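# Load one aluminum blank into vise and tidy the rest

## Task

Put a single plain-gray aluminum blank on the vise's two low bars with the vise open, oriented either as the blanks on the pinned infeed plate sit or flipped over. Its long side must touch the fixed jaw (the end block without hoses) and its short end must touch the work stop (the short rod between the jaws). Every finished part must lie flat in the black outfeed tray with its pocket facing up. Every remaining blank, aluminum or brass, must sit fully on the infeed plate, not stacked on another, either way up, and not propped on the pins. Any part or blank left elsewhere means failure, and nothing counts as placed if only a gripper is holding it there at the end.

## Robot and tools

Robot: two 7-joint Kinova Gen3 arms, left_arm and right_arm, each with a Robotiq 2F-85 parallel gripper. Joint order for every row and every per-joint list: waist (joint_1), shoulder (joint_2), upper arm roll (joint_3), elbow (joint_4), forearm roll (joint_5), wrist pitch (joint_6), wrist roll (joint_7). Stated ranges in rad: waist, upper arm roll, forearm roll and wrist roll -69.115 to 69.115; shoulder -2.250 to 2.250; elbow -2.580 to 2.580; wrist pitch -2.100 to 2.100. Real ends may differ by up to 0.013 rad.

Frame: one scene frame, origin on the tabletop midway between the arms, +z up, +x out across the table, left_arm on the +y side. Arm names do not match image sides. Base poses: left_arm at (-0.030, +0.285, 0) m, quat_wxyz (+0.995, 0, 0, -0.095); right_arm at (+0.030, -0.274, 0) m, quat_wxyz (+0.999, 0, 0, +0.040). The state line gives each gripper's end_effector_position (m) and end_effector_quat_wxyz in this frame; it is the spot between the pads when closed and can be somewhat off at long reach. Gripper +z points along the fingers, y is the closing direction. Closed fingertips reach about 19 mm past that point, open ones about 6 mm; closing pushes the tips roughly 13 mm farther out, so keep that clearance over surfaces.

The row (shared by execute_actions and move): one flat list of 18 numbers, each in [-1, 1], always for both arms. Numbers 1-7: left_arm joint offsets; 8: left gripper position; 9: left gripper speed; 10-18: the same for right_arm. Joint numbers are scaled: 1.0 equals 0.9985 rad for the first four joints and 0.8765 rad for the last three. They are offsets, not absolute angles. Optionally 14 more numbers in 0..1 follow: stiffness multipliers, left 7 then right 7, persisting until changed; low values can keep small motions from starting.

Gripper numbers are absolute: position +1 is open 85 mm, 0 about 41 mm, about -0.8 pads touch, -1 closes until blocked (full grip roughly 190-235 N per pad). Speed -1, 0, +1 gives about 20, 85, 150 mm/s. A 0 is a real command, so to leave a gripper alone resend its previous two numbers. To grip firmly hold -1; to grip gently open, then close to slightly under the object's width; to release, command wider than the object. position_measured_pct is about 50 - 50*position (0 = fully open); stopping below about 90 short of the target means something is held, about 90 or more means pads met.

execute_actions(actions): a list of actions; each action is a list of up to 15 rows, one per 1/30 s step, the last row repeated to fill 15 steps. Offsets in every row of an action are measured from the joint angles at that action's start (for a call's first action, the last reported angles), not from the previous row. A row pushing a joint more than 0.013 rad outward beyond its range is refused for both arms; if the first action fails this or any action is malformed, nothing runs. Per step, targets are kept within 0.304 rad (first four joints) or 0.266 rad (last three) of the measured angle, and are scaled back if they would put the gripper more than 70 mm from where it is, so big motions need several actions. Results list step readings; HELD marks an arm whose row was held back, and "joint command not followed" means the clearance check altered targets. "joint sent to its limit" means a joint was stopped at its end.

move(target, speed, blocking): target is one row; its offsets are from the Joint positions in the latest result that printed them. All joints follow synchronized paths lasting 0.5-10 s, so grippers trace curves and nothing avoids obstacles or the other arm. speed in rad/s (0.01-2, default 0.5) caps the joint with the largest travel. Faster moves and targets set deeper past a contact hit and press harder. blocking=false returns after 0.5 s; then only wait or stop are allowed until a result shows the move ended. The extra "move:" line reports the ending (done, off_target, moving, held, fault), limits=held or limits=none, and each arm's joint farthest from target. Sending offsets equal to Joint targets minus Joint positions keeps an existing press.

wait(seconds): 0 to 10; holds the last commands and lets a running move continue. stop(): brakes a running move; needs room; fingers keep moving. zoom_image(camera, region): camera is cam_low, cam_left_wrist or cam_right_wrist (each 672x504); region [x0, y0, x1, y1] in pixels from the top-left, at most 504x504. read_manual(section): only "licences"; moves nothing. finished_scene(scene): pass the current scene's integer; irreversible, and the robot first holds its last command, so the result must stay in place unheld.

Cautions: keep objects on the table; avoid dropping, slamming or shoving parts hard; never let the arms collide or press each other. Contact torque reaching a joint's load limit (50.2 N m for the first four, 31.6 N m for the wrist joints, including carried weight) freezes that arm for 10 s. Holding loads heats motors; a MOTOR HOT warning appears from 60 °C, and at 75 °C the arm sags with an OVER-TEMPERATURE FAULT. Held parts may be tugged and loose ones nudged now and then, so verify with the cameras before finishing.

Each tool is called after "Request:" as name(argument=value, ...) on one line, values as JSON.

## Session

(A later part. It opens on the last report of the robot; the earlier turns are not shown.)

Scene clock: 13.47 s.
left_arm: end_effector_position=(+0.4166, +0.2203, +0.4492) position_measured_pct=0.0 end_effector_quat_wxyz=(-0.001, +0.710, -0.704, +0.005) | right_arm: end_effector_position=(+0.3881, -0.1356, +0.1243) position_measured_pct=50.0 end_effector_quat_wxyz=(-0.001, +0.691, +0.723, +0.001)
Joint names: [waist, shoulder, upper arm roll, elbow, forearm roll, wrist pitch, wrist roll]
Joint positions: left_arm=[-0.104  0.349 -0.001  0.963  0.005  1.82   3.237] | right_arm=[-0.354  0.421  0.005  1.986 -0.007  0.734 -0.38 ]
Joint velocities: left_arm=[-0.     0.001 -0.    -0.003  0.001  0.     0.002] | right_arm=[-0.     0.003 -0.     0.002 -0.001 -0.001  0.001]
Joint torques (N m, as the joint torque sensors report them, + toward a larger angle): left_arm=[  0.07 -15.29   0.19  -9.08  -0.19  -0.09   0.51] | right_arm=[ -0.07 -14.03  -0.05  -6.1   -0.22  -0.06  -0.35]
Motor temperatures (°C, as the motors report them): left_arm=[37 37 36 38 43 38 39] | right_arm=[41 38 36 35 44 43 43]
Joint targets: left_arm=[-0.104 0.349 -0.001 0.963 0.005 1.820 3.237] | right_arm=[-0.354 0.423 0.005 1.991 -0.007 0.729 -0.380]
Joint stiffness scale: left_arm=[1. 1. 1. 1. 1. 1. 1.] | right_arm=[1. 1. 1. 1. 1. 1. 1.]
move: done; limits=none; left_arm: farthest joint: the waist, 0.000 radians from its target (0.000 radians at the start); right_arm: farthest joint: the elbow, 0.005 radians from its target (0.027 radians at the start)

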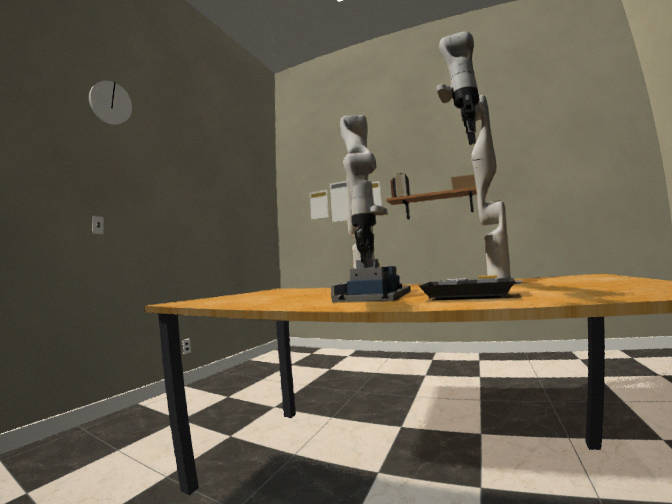

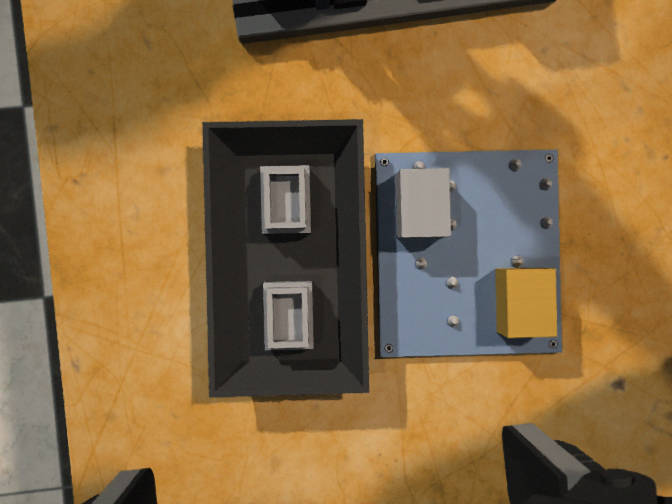

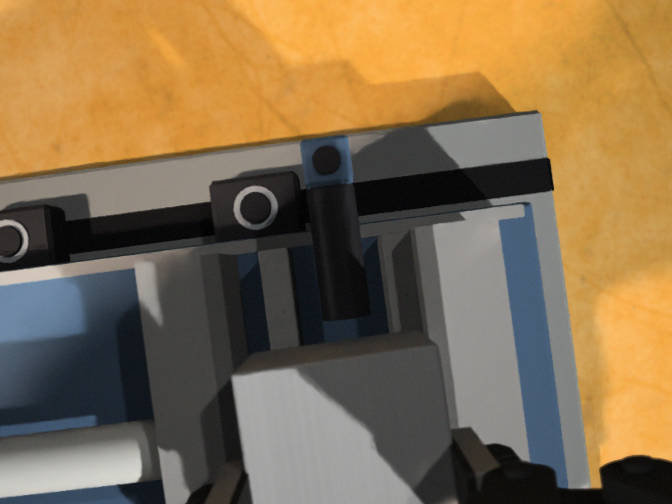

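Request:
move(target=[0,0,0,0,0,0,0,1,0,-0.017,0.017,0,-0.03,0,0.014,-0.037,-1,-0.2], speed=0.04)

Request:
move(target=[0,0,0,0,0,0,0,1,0,-0.003,0.013,0,0.008,0,-0.024,0,-1,-0.2], speed=0.03)

Scene clock: 14.67 s.
left_arm: end_effector_position=(+0.4166, +0.2203, +0.4492) position_measured_pct=0.0 end_effector_quat_wxyz=(-0.001, +0.710, -0.704, +0.005) | right_arm: end_effector_position=(+0.3899, -0.1290, +0.1227) position_measured_pct=50.0 end_effector_quat_wxyz=(-0.003, +0.694, +0.719, -0.004)
Joint names: [waist, shoulder, upper arm roll, elbow, forearm roll, wrist pitch, wrist roll]
Joint positions: left_arm=[-0.104  0.349 -0.001  0.963  0.005  1.82   3.237] | right_arm=[-0.367  0.436  0.005  1.966 -0.007  0.749 -0.403]
Joint velocities: left_arm=[-0.     0.    -0.     0.001  0.001 -0.     0.   ] | right_arm=[-0.     0.005  0.    -0.003  0.002 -0.    -0.   ]
Joint torques (N m, as the joint torque sensors report them, + toward a larger angle): left_arm=[ -0.18 -15.37   0.34  -9.05  -0.3    0.07   0.58] | right_arm=[ -1.54 -15.34  -1.34  -8.22  -0.71  -1.6   -0.29]
Motor temperatures (°C, as the motors report them): left_arm=[37 37 36 38 43 38 39] | right_arm=[41 38 36 35 44 43 43]
Joint targets: left_arm=[-0.104 0.349 -0.001 0.963 0.005 1.820 3.237] | right_arm=[-0.371 0.438 0.005 1.956 -0.007 0.747 -0.412]
Joint stiffness scale: left_arm=[1. 1. 1. 1. 1. 1. 1.] | right_arm=[1. 1. 1. 1. 1. 1. 1.]
move: done; limits=none; left_arm: farthest joint: the waist, 0.000 radians from its target (0.000 radians at the start); right_arm: farthest joint: the elbow, 0.010 radians from its target (0.030 radians at the start)

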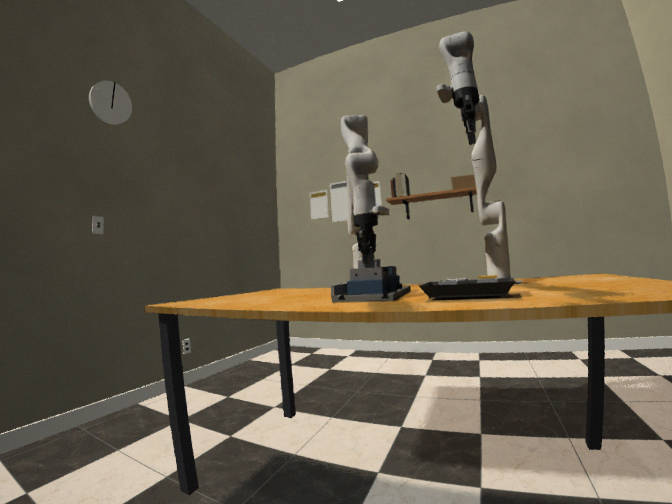

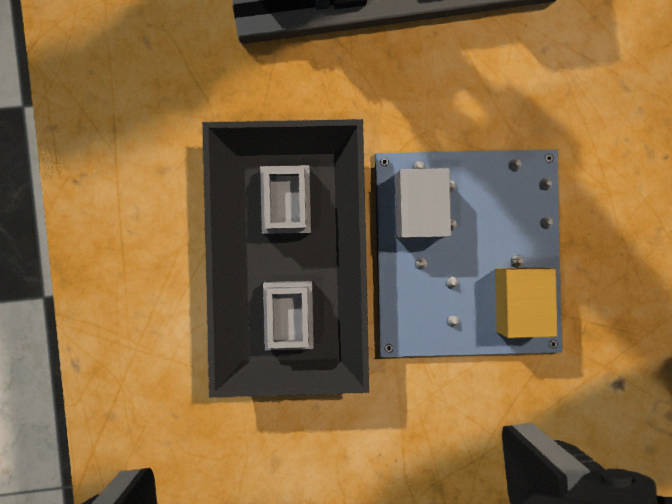

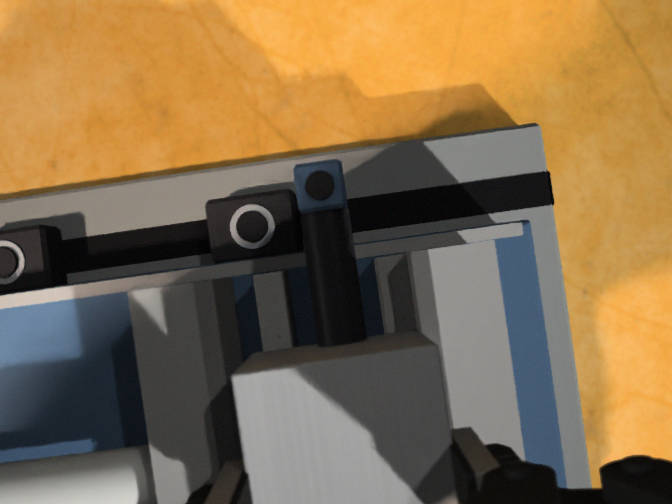

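Scene clock: 15.60 s.
left_arm: end_effector_position=(+0.4166, +0.2203, +0.4492) position_measured_pct=0.0 end_effector_quat_wxyz=(-0.001, +0.710, -0.704, +0.005) | right_arm: end_effector_position=(+0.3897, -0.1291, +0.1178) position_measured_pct=50.0 end_effector_quat_wxyz=(-0.003, +0.695, +0.719, -0.005)
Joint names: [waist, shoulder, upper arm roll, elbow, forearm roll, wrist pitch, wrist roll]
Joint positions: left_arm=[-0.104  0.349 -0.001  0.963  0.005  1.82   3.237] | right_arm=[-0.367  0.446  0.005  1.971 -0.007  0.736 -0.403]
Joint velocities: left_arm=[-0.     0.001 -0.     0.     0.    -0.    -0.   ] | right_arm=[ 0.001  0.     0.001 -0.     0.    -0.002 -0.   ]
Joint torques (N m, as the joint torque sensors report them, + toward a larger angle): left_arm=[ -0.23 -15.25   0.18  -9.14  -0.17   0.12   0.75] | right_arm=[ -1.87 -13.58  -2.03  -6.49  -0.91  -0.84  -0.36]
Motor temperatures (°C, as the motors report them): left_arm=[37 37 36 38 43 38 39] | right_arm=[41 38 36 35 44 43 43]
Joint targets: left_arm=[-0.104 0.349 -0.001 0.963 0.005 1.820 3.237] | right_arm=[-0.370 0.449 0.005 1.974 -0.007 0.728 -0.403]
Joint stiffness scale: left_arm=[1. 1. 1. 1. 1. 1. 1.] | right_arm=[1. 1. 1. 1. 1. 1. 1.]
move: done; limits=none; left_arm: farthest joint: the waist, 0.000 radians from its target (0.000 radians at the start); right_arm: farthest joint: the wrist pitch, 0.008 radians from its target (0.021 radians at the start)

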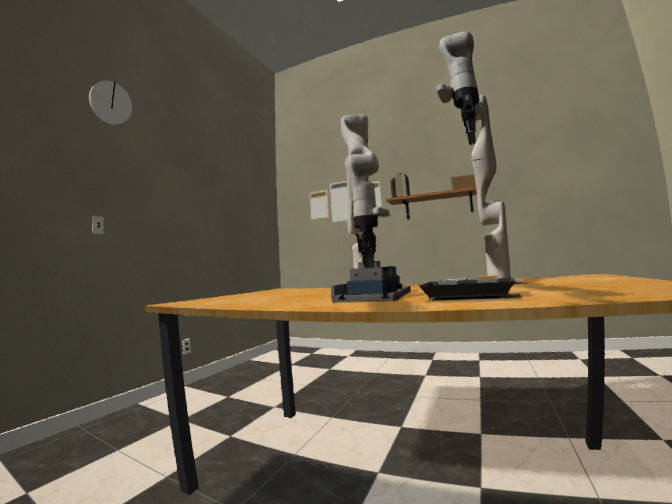

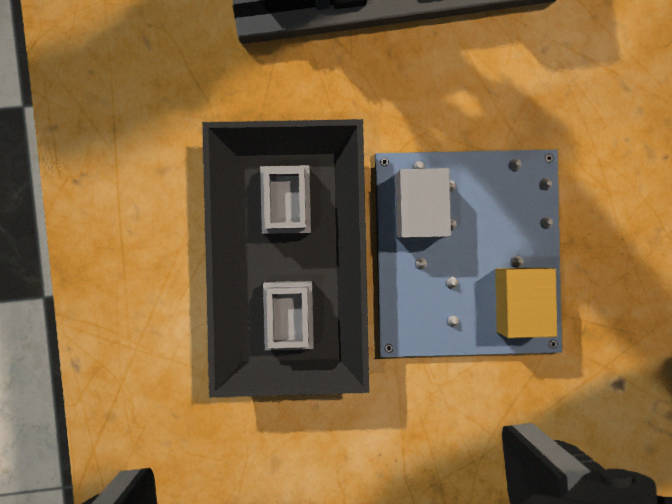

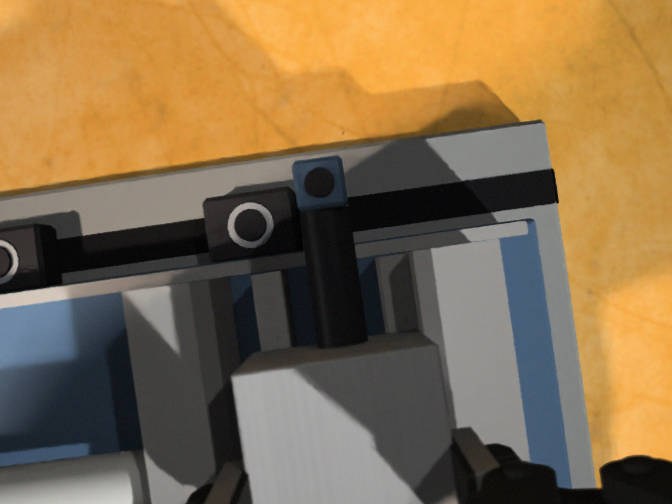

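Request:
move(target=[0,0,0,0,0,0,0,1,0,0,-0.004,0,0,0,0,0,0.2,-0.5])

Request:
move(target=[0,0,0,0,0,0,0,1,0,0,0,0,0,0,-0.03,0,0.2,-0.5], speed=0.03)

Request:
move(target=[0,0,0,0,0,0,0,1,0,0,0,0,0,0,0,0,1,0.5])

Request:
move(target=[0,0,0,0,0,0,0,1,0,0,-0.07,0,-0.05,0,0.14,0,1,0.5], speed=0.4)

Scene clock: 16.47 s.
left_arm: end_effector_position=(+0.4166, +0.2203, +0.4492) position_measured_pct=0.0 end_effector_quat_wxyz=(-0.001, +0.710, -0.704, +0.005) | right_arm: end_effector_position=(+0.3900, -0.1290, +0.1184) position_measured_pct=40.1 end_effector_quat_wxyz=(-0.003, +0.695, +0.719, -0.004)
Joint names: [waist, shoulder, upper arm roll, elbow, forearm roll, wrist pitch, wrist roll]
Joint positions: left_arm=[-0.104  0.349 -0.001  0.963  0.005  1.82   3.237] | right_arm=[-0.367  0.445  0.005  1.971 -0.007  0.736 -0.403]
Joint velocities: left_arm=[ 0.    -0.001 -0.    -0.001  0.001  0.     0.   ] | right_arm=[-0.    -0.001  0.001 -0.001  0.    -0.001 -0.001]
Joint torques (N m, as the joint torque sensors report them, + toward a larger angle): left_arm=[ -0.28 -15.18   0.23  -9.11  -0.24   0.05   0.6 ] | right_arm=[  0.17 -13.98  -0.2   -5.53  -0.06  -0.08  -0.27]
Motor temperatures (°C, as the motors report them): left_arm=[37 37 36 38 43 38 39] | right_arm=[41 38 36 35 44 43 43]
Joint targets: left_arm=[-0.104 0.349 -0.001 0.963 0.005 1.820 3.237] | right_arm=[-0.367 0.442 0.005 1.971 -0.007 0.736 -0.403]
Joint stiffness scale: left_arm=[1. 1. 1. 1. 1. 1. 1.] | right_arm=[1. 1. 1. 1. 1. 1. 1.]
move: done; limits=none; left_arm: farthest joint: the waist, 0.000 radians from its target (0.000 radians at the start); right_arm: farthest joint: the shoulder, 0.003 radians from its target (0.004 radians at the start)

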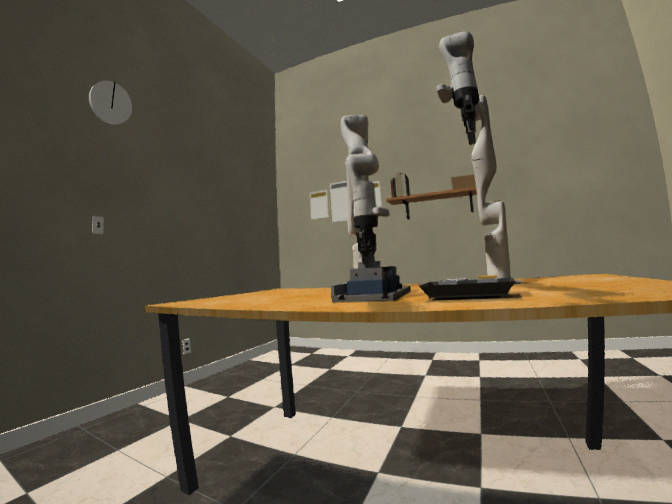

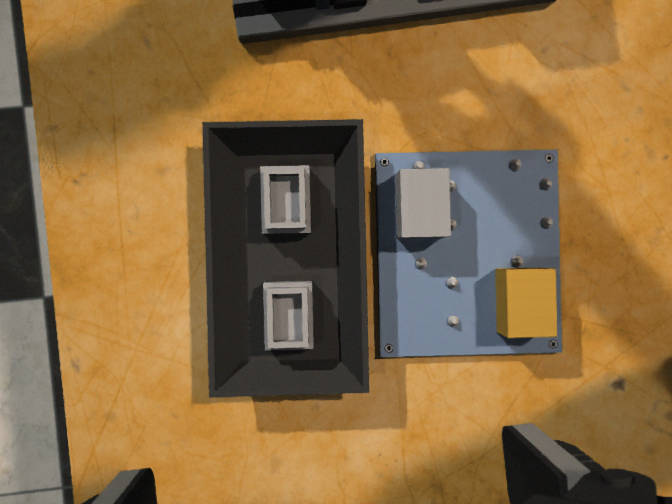

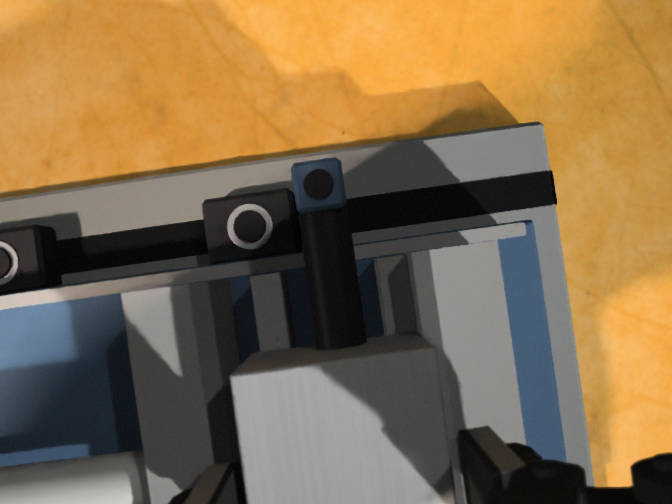

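Scene clock: 17.57 s.
left_arm: end_effector_position=(+0.4166, +0.2203, +0.4492) position_measured_pct=0.0 end_effector_quat_wxyz=(-0.001, +0.710, -0.704, +0.005) | right_arm: end_effector_position=(+0.3931, -0.1276, +0.1183) position_measured_pct=40.1 end_effector_quat_wxyz=(-0.001, +0.695, +0.719, +0.001)
Joint names: [waist, shoulder, upper arm roll, elbow, forearm roll, wrist pitch, wrist roll]
Joint positions: left_arm=[-0.104  0.349 -0.001  0.963  0.005  1.82   3.237] | right_arm=[-0.367  0.445  0.005  1.971 -0.007  0.724 -0.403]
Joint velocities: left_arm=[-0.    -0.    -0.     0.001  0.001 -0.    -0.   ] | right_arm=[ 0.001  0.    -0.     0.001 -0.002  0.001 -0.001]
Joint torques (N m, as the joint torque sensors report them, + toward a larger angle): left_arm=[ -0.16 -15.36   0.21  -9.11  -0.12   0.03   0.67] | right_arm=[  0.24 -13.48   0.21  -8.56   0.12  -2.39  -0.34]
Motor temperatures (°C, as the motors report them): left_arm=[37 37 36 38 43 38 39] | right_arm=[41 38 36 35 44 43 43]
Joint targets: left_arm=[-0.104 0.349 -0.001 0.963 0.005 1.820 3.237] | right_arm=[-0.367 0.445 0.005 1.971 -0.007 0.710 -0.403]
Joint stiffness scale: left_arm=[1. 1. 1. 1. 1. 1. 1.] | right_arm=[1. 1. 1. 1. 1. 1. 1.]
move: off_target (right_arm); limits=none; left_arm: farthest joint: the waist, 0.000 radians from its target (0.000 radians at the start); right_arm: farthest joint: the wrist pitch, 0.015 radians from its target (0.026 radians at the start)

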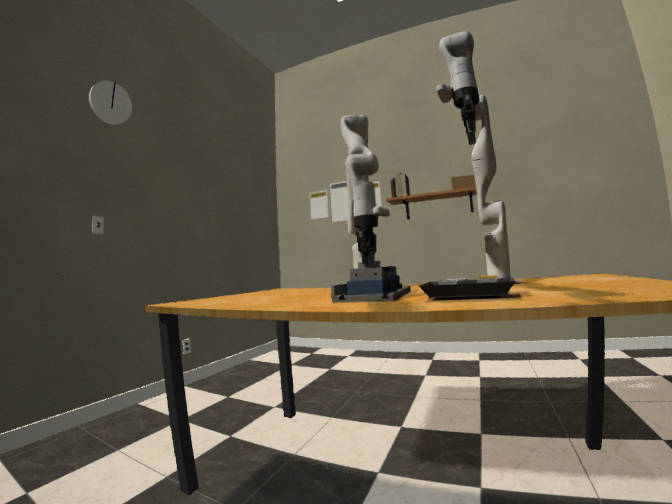

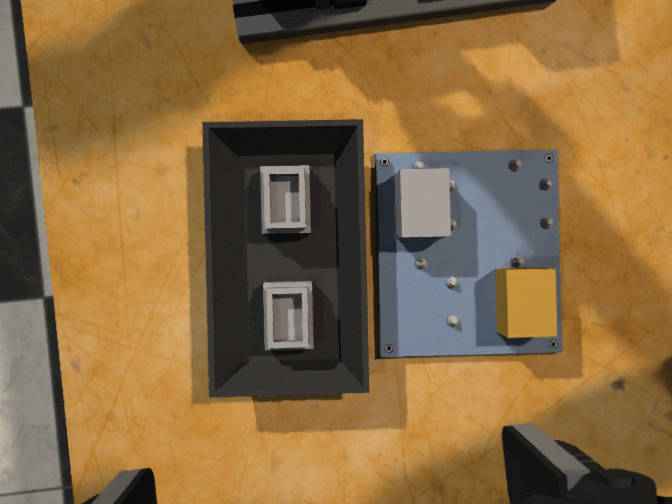

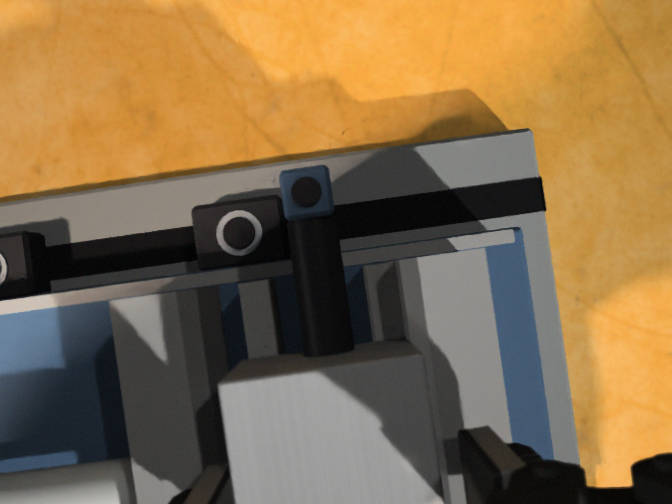

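Scene clock: 18.27 s.
left_arm: end_effector_position=(+0.4166, +0.2203, +0.4492) position_measured_pct=0.0 end_effector_quat_wxyz=(-0.001, +0.710, -0.704, +0.005) | right_arm: end_effector_position=(+0.3931, -0.1276, +0.1183) position_measured_pct=0.0 end_effector_quat_wxyz=(-0.001, +0.695, +0.719, +0.001)
Joint names: [waist, shoulder, upper arm roll, elbow, forearm roll, wrist pitch, wrist roll]
Joint positions: left_arm=[-0.104  0.349 -0.001  0.963  0.005  1.82   3.237] | right_arm=[-0.367  0.445  0.005  1.971 -0.007  0.724 -0.403]
Joint velocities: left_arm=[ 0.    -0.001 -0.    -0.001 -0.001  0.     0.001] | right_arm=[-0.    -0.    -0.001  0.    -0.     0.    -0.   ]
Joint torques (N m, as the joint torque sensors report them, + toward a larger angle): left_arm=[ -0.24 -15.37   0.36  -9.28  -0.14   0.13   0.66] | right_arm=[ -0.04 -13.94  -0.05  -5.32  -0.1    0.01  -0.2 ]
Motor temperatures (°C, as the motors report them): left_arm=[37 37 36 38 43 38 39] | right_arm=[41 38 36 35 44 43 43]
Joint targets: left_arm=[-0.104 0.349 -0.001 0.963 0.005 1.820 3.237] | right_arm=[-0.367 0.445 0.005 1.971 -0.007 0.724 -0.403]
Joint stiffness scale: left_arm=[1. 1. 1. 1. 1. 1. 1.] | right_arm=[1. 1. 1. 1. 1. 1. 1.]
move: done; limits=none; left_arm: farthest joint: the waist, 0.000 radians from its target (0.000 radians at the start); right_arm: farthest joint: the waist, 0.000 radians from its target (0.000 radians at the start)

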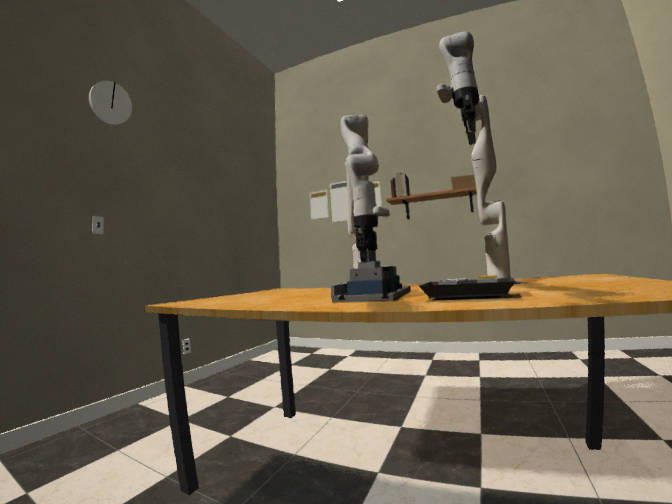

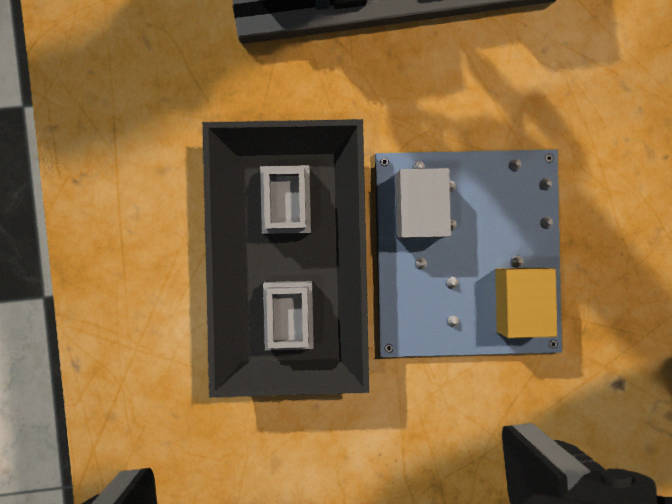

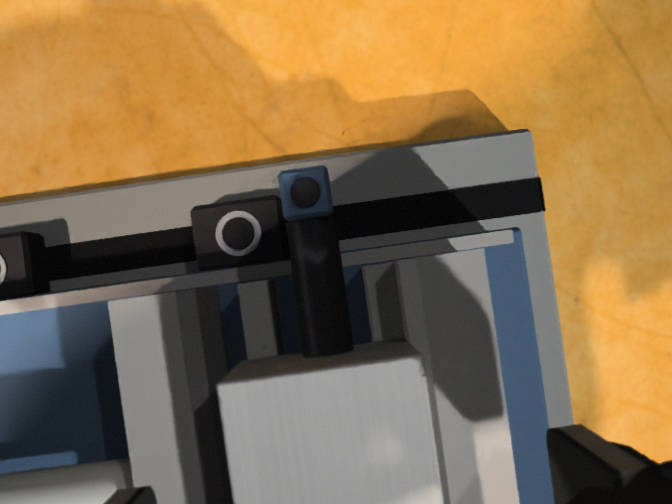

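Scene clock: 19.20 s.
left_arm: end_effector_position=(+0.4166, +0.2203, +0.4492) position_measured_pct=0.0 end_effector_quat_wxyz=(-0.001, +0.710, -0.704, +0.005) | right_arm: end_effector_position=(+0.3907, -0.1284, +0.1546) position_measured_pct=0.0 end_effector_quat_wxyz=(-0.002, +0.694, +0.720, -0.001)
Joint names: [waist, shoulder, upper arm roll, elbow, forearm roll, wrist pitch, wrist roll]
Joint positions: left_arm=[-0.104  0.349 -0.001  0.963  0.005  1.82   3.237] | right_arm=[-0.367  0.377  0.005  1.926 -0.007  0.842 -0.403]
Joint velocities: left_arm=[-0.    -0.    -0.     0.    -0.     0.001 -0.001] | right_arm=[ 0.    -0.003 -0.     0.001 -0.001 -0.    -0.001]
Joint torques (N m, as the joint torque sensors report them, + toward a larger angle): left_arm=[ -0.18 -15.26   0.17  -8.98  -0.27   0.04   0.6 ] | right_arm=[ -0.03 -13.34  -0.22  -6.12  -0.08   0.    -0.48]
Motor temperatures (°C, as the motors report them): left_arm=[37 37 36 38 43 38 39] | right_arm=[41 38 36 35 44 43 43]
Joint targets: left_arm=[-0.104 0.349 -0.001 0.963 0.005 1.820 3.237] | right_arm=[-0.367 0.375 0.005 1.921 -0.007 0.847 -0.403]
Joint stiffness scale: left_arm=[1. 1. 1. 1. 1. 1. 1.] | right_arm=[1. 1. 1. 1. 1. 1. 1.]
move: done; limits=none; left_arm: farthest joint: the waist, 0.000 radians from its target (0.000 radians at the start); right_arm: farthest joint: the elbow, 0.005 radians from its target (0.050 radians at the start)

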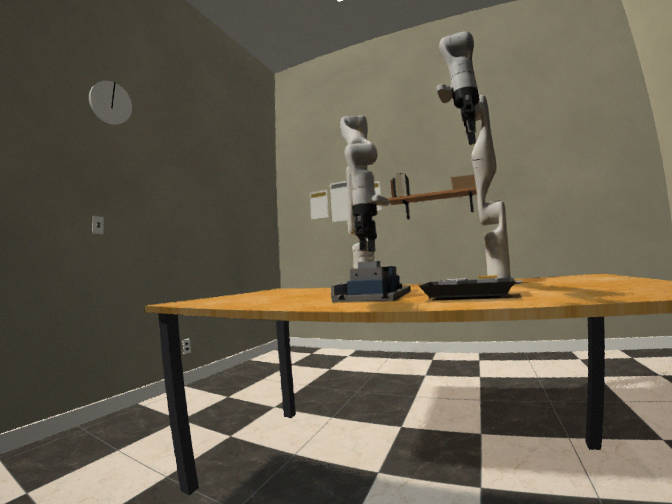

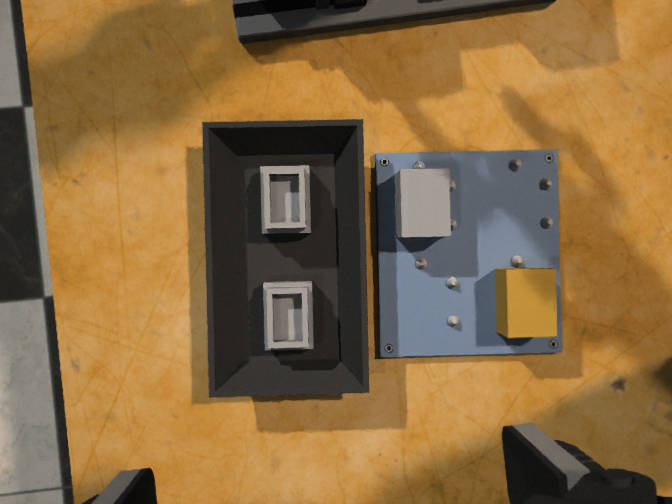

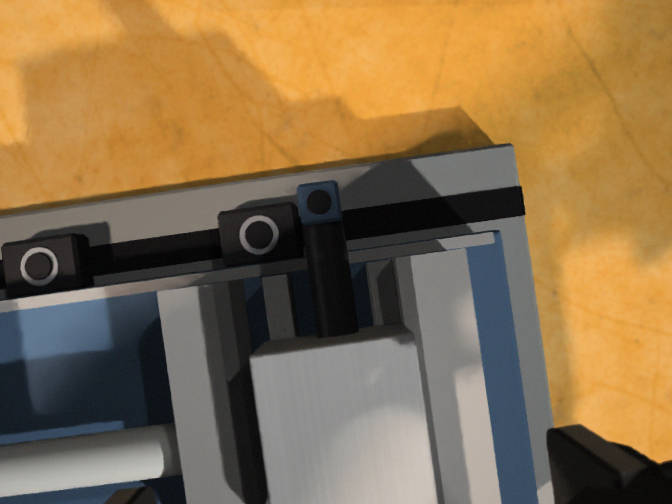

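Request:
finished_scene(scene=2)

The scene is finished: the task was done.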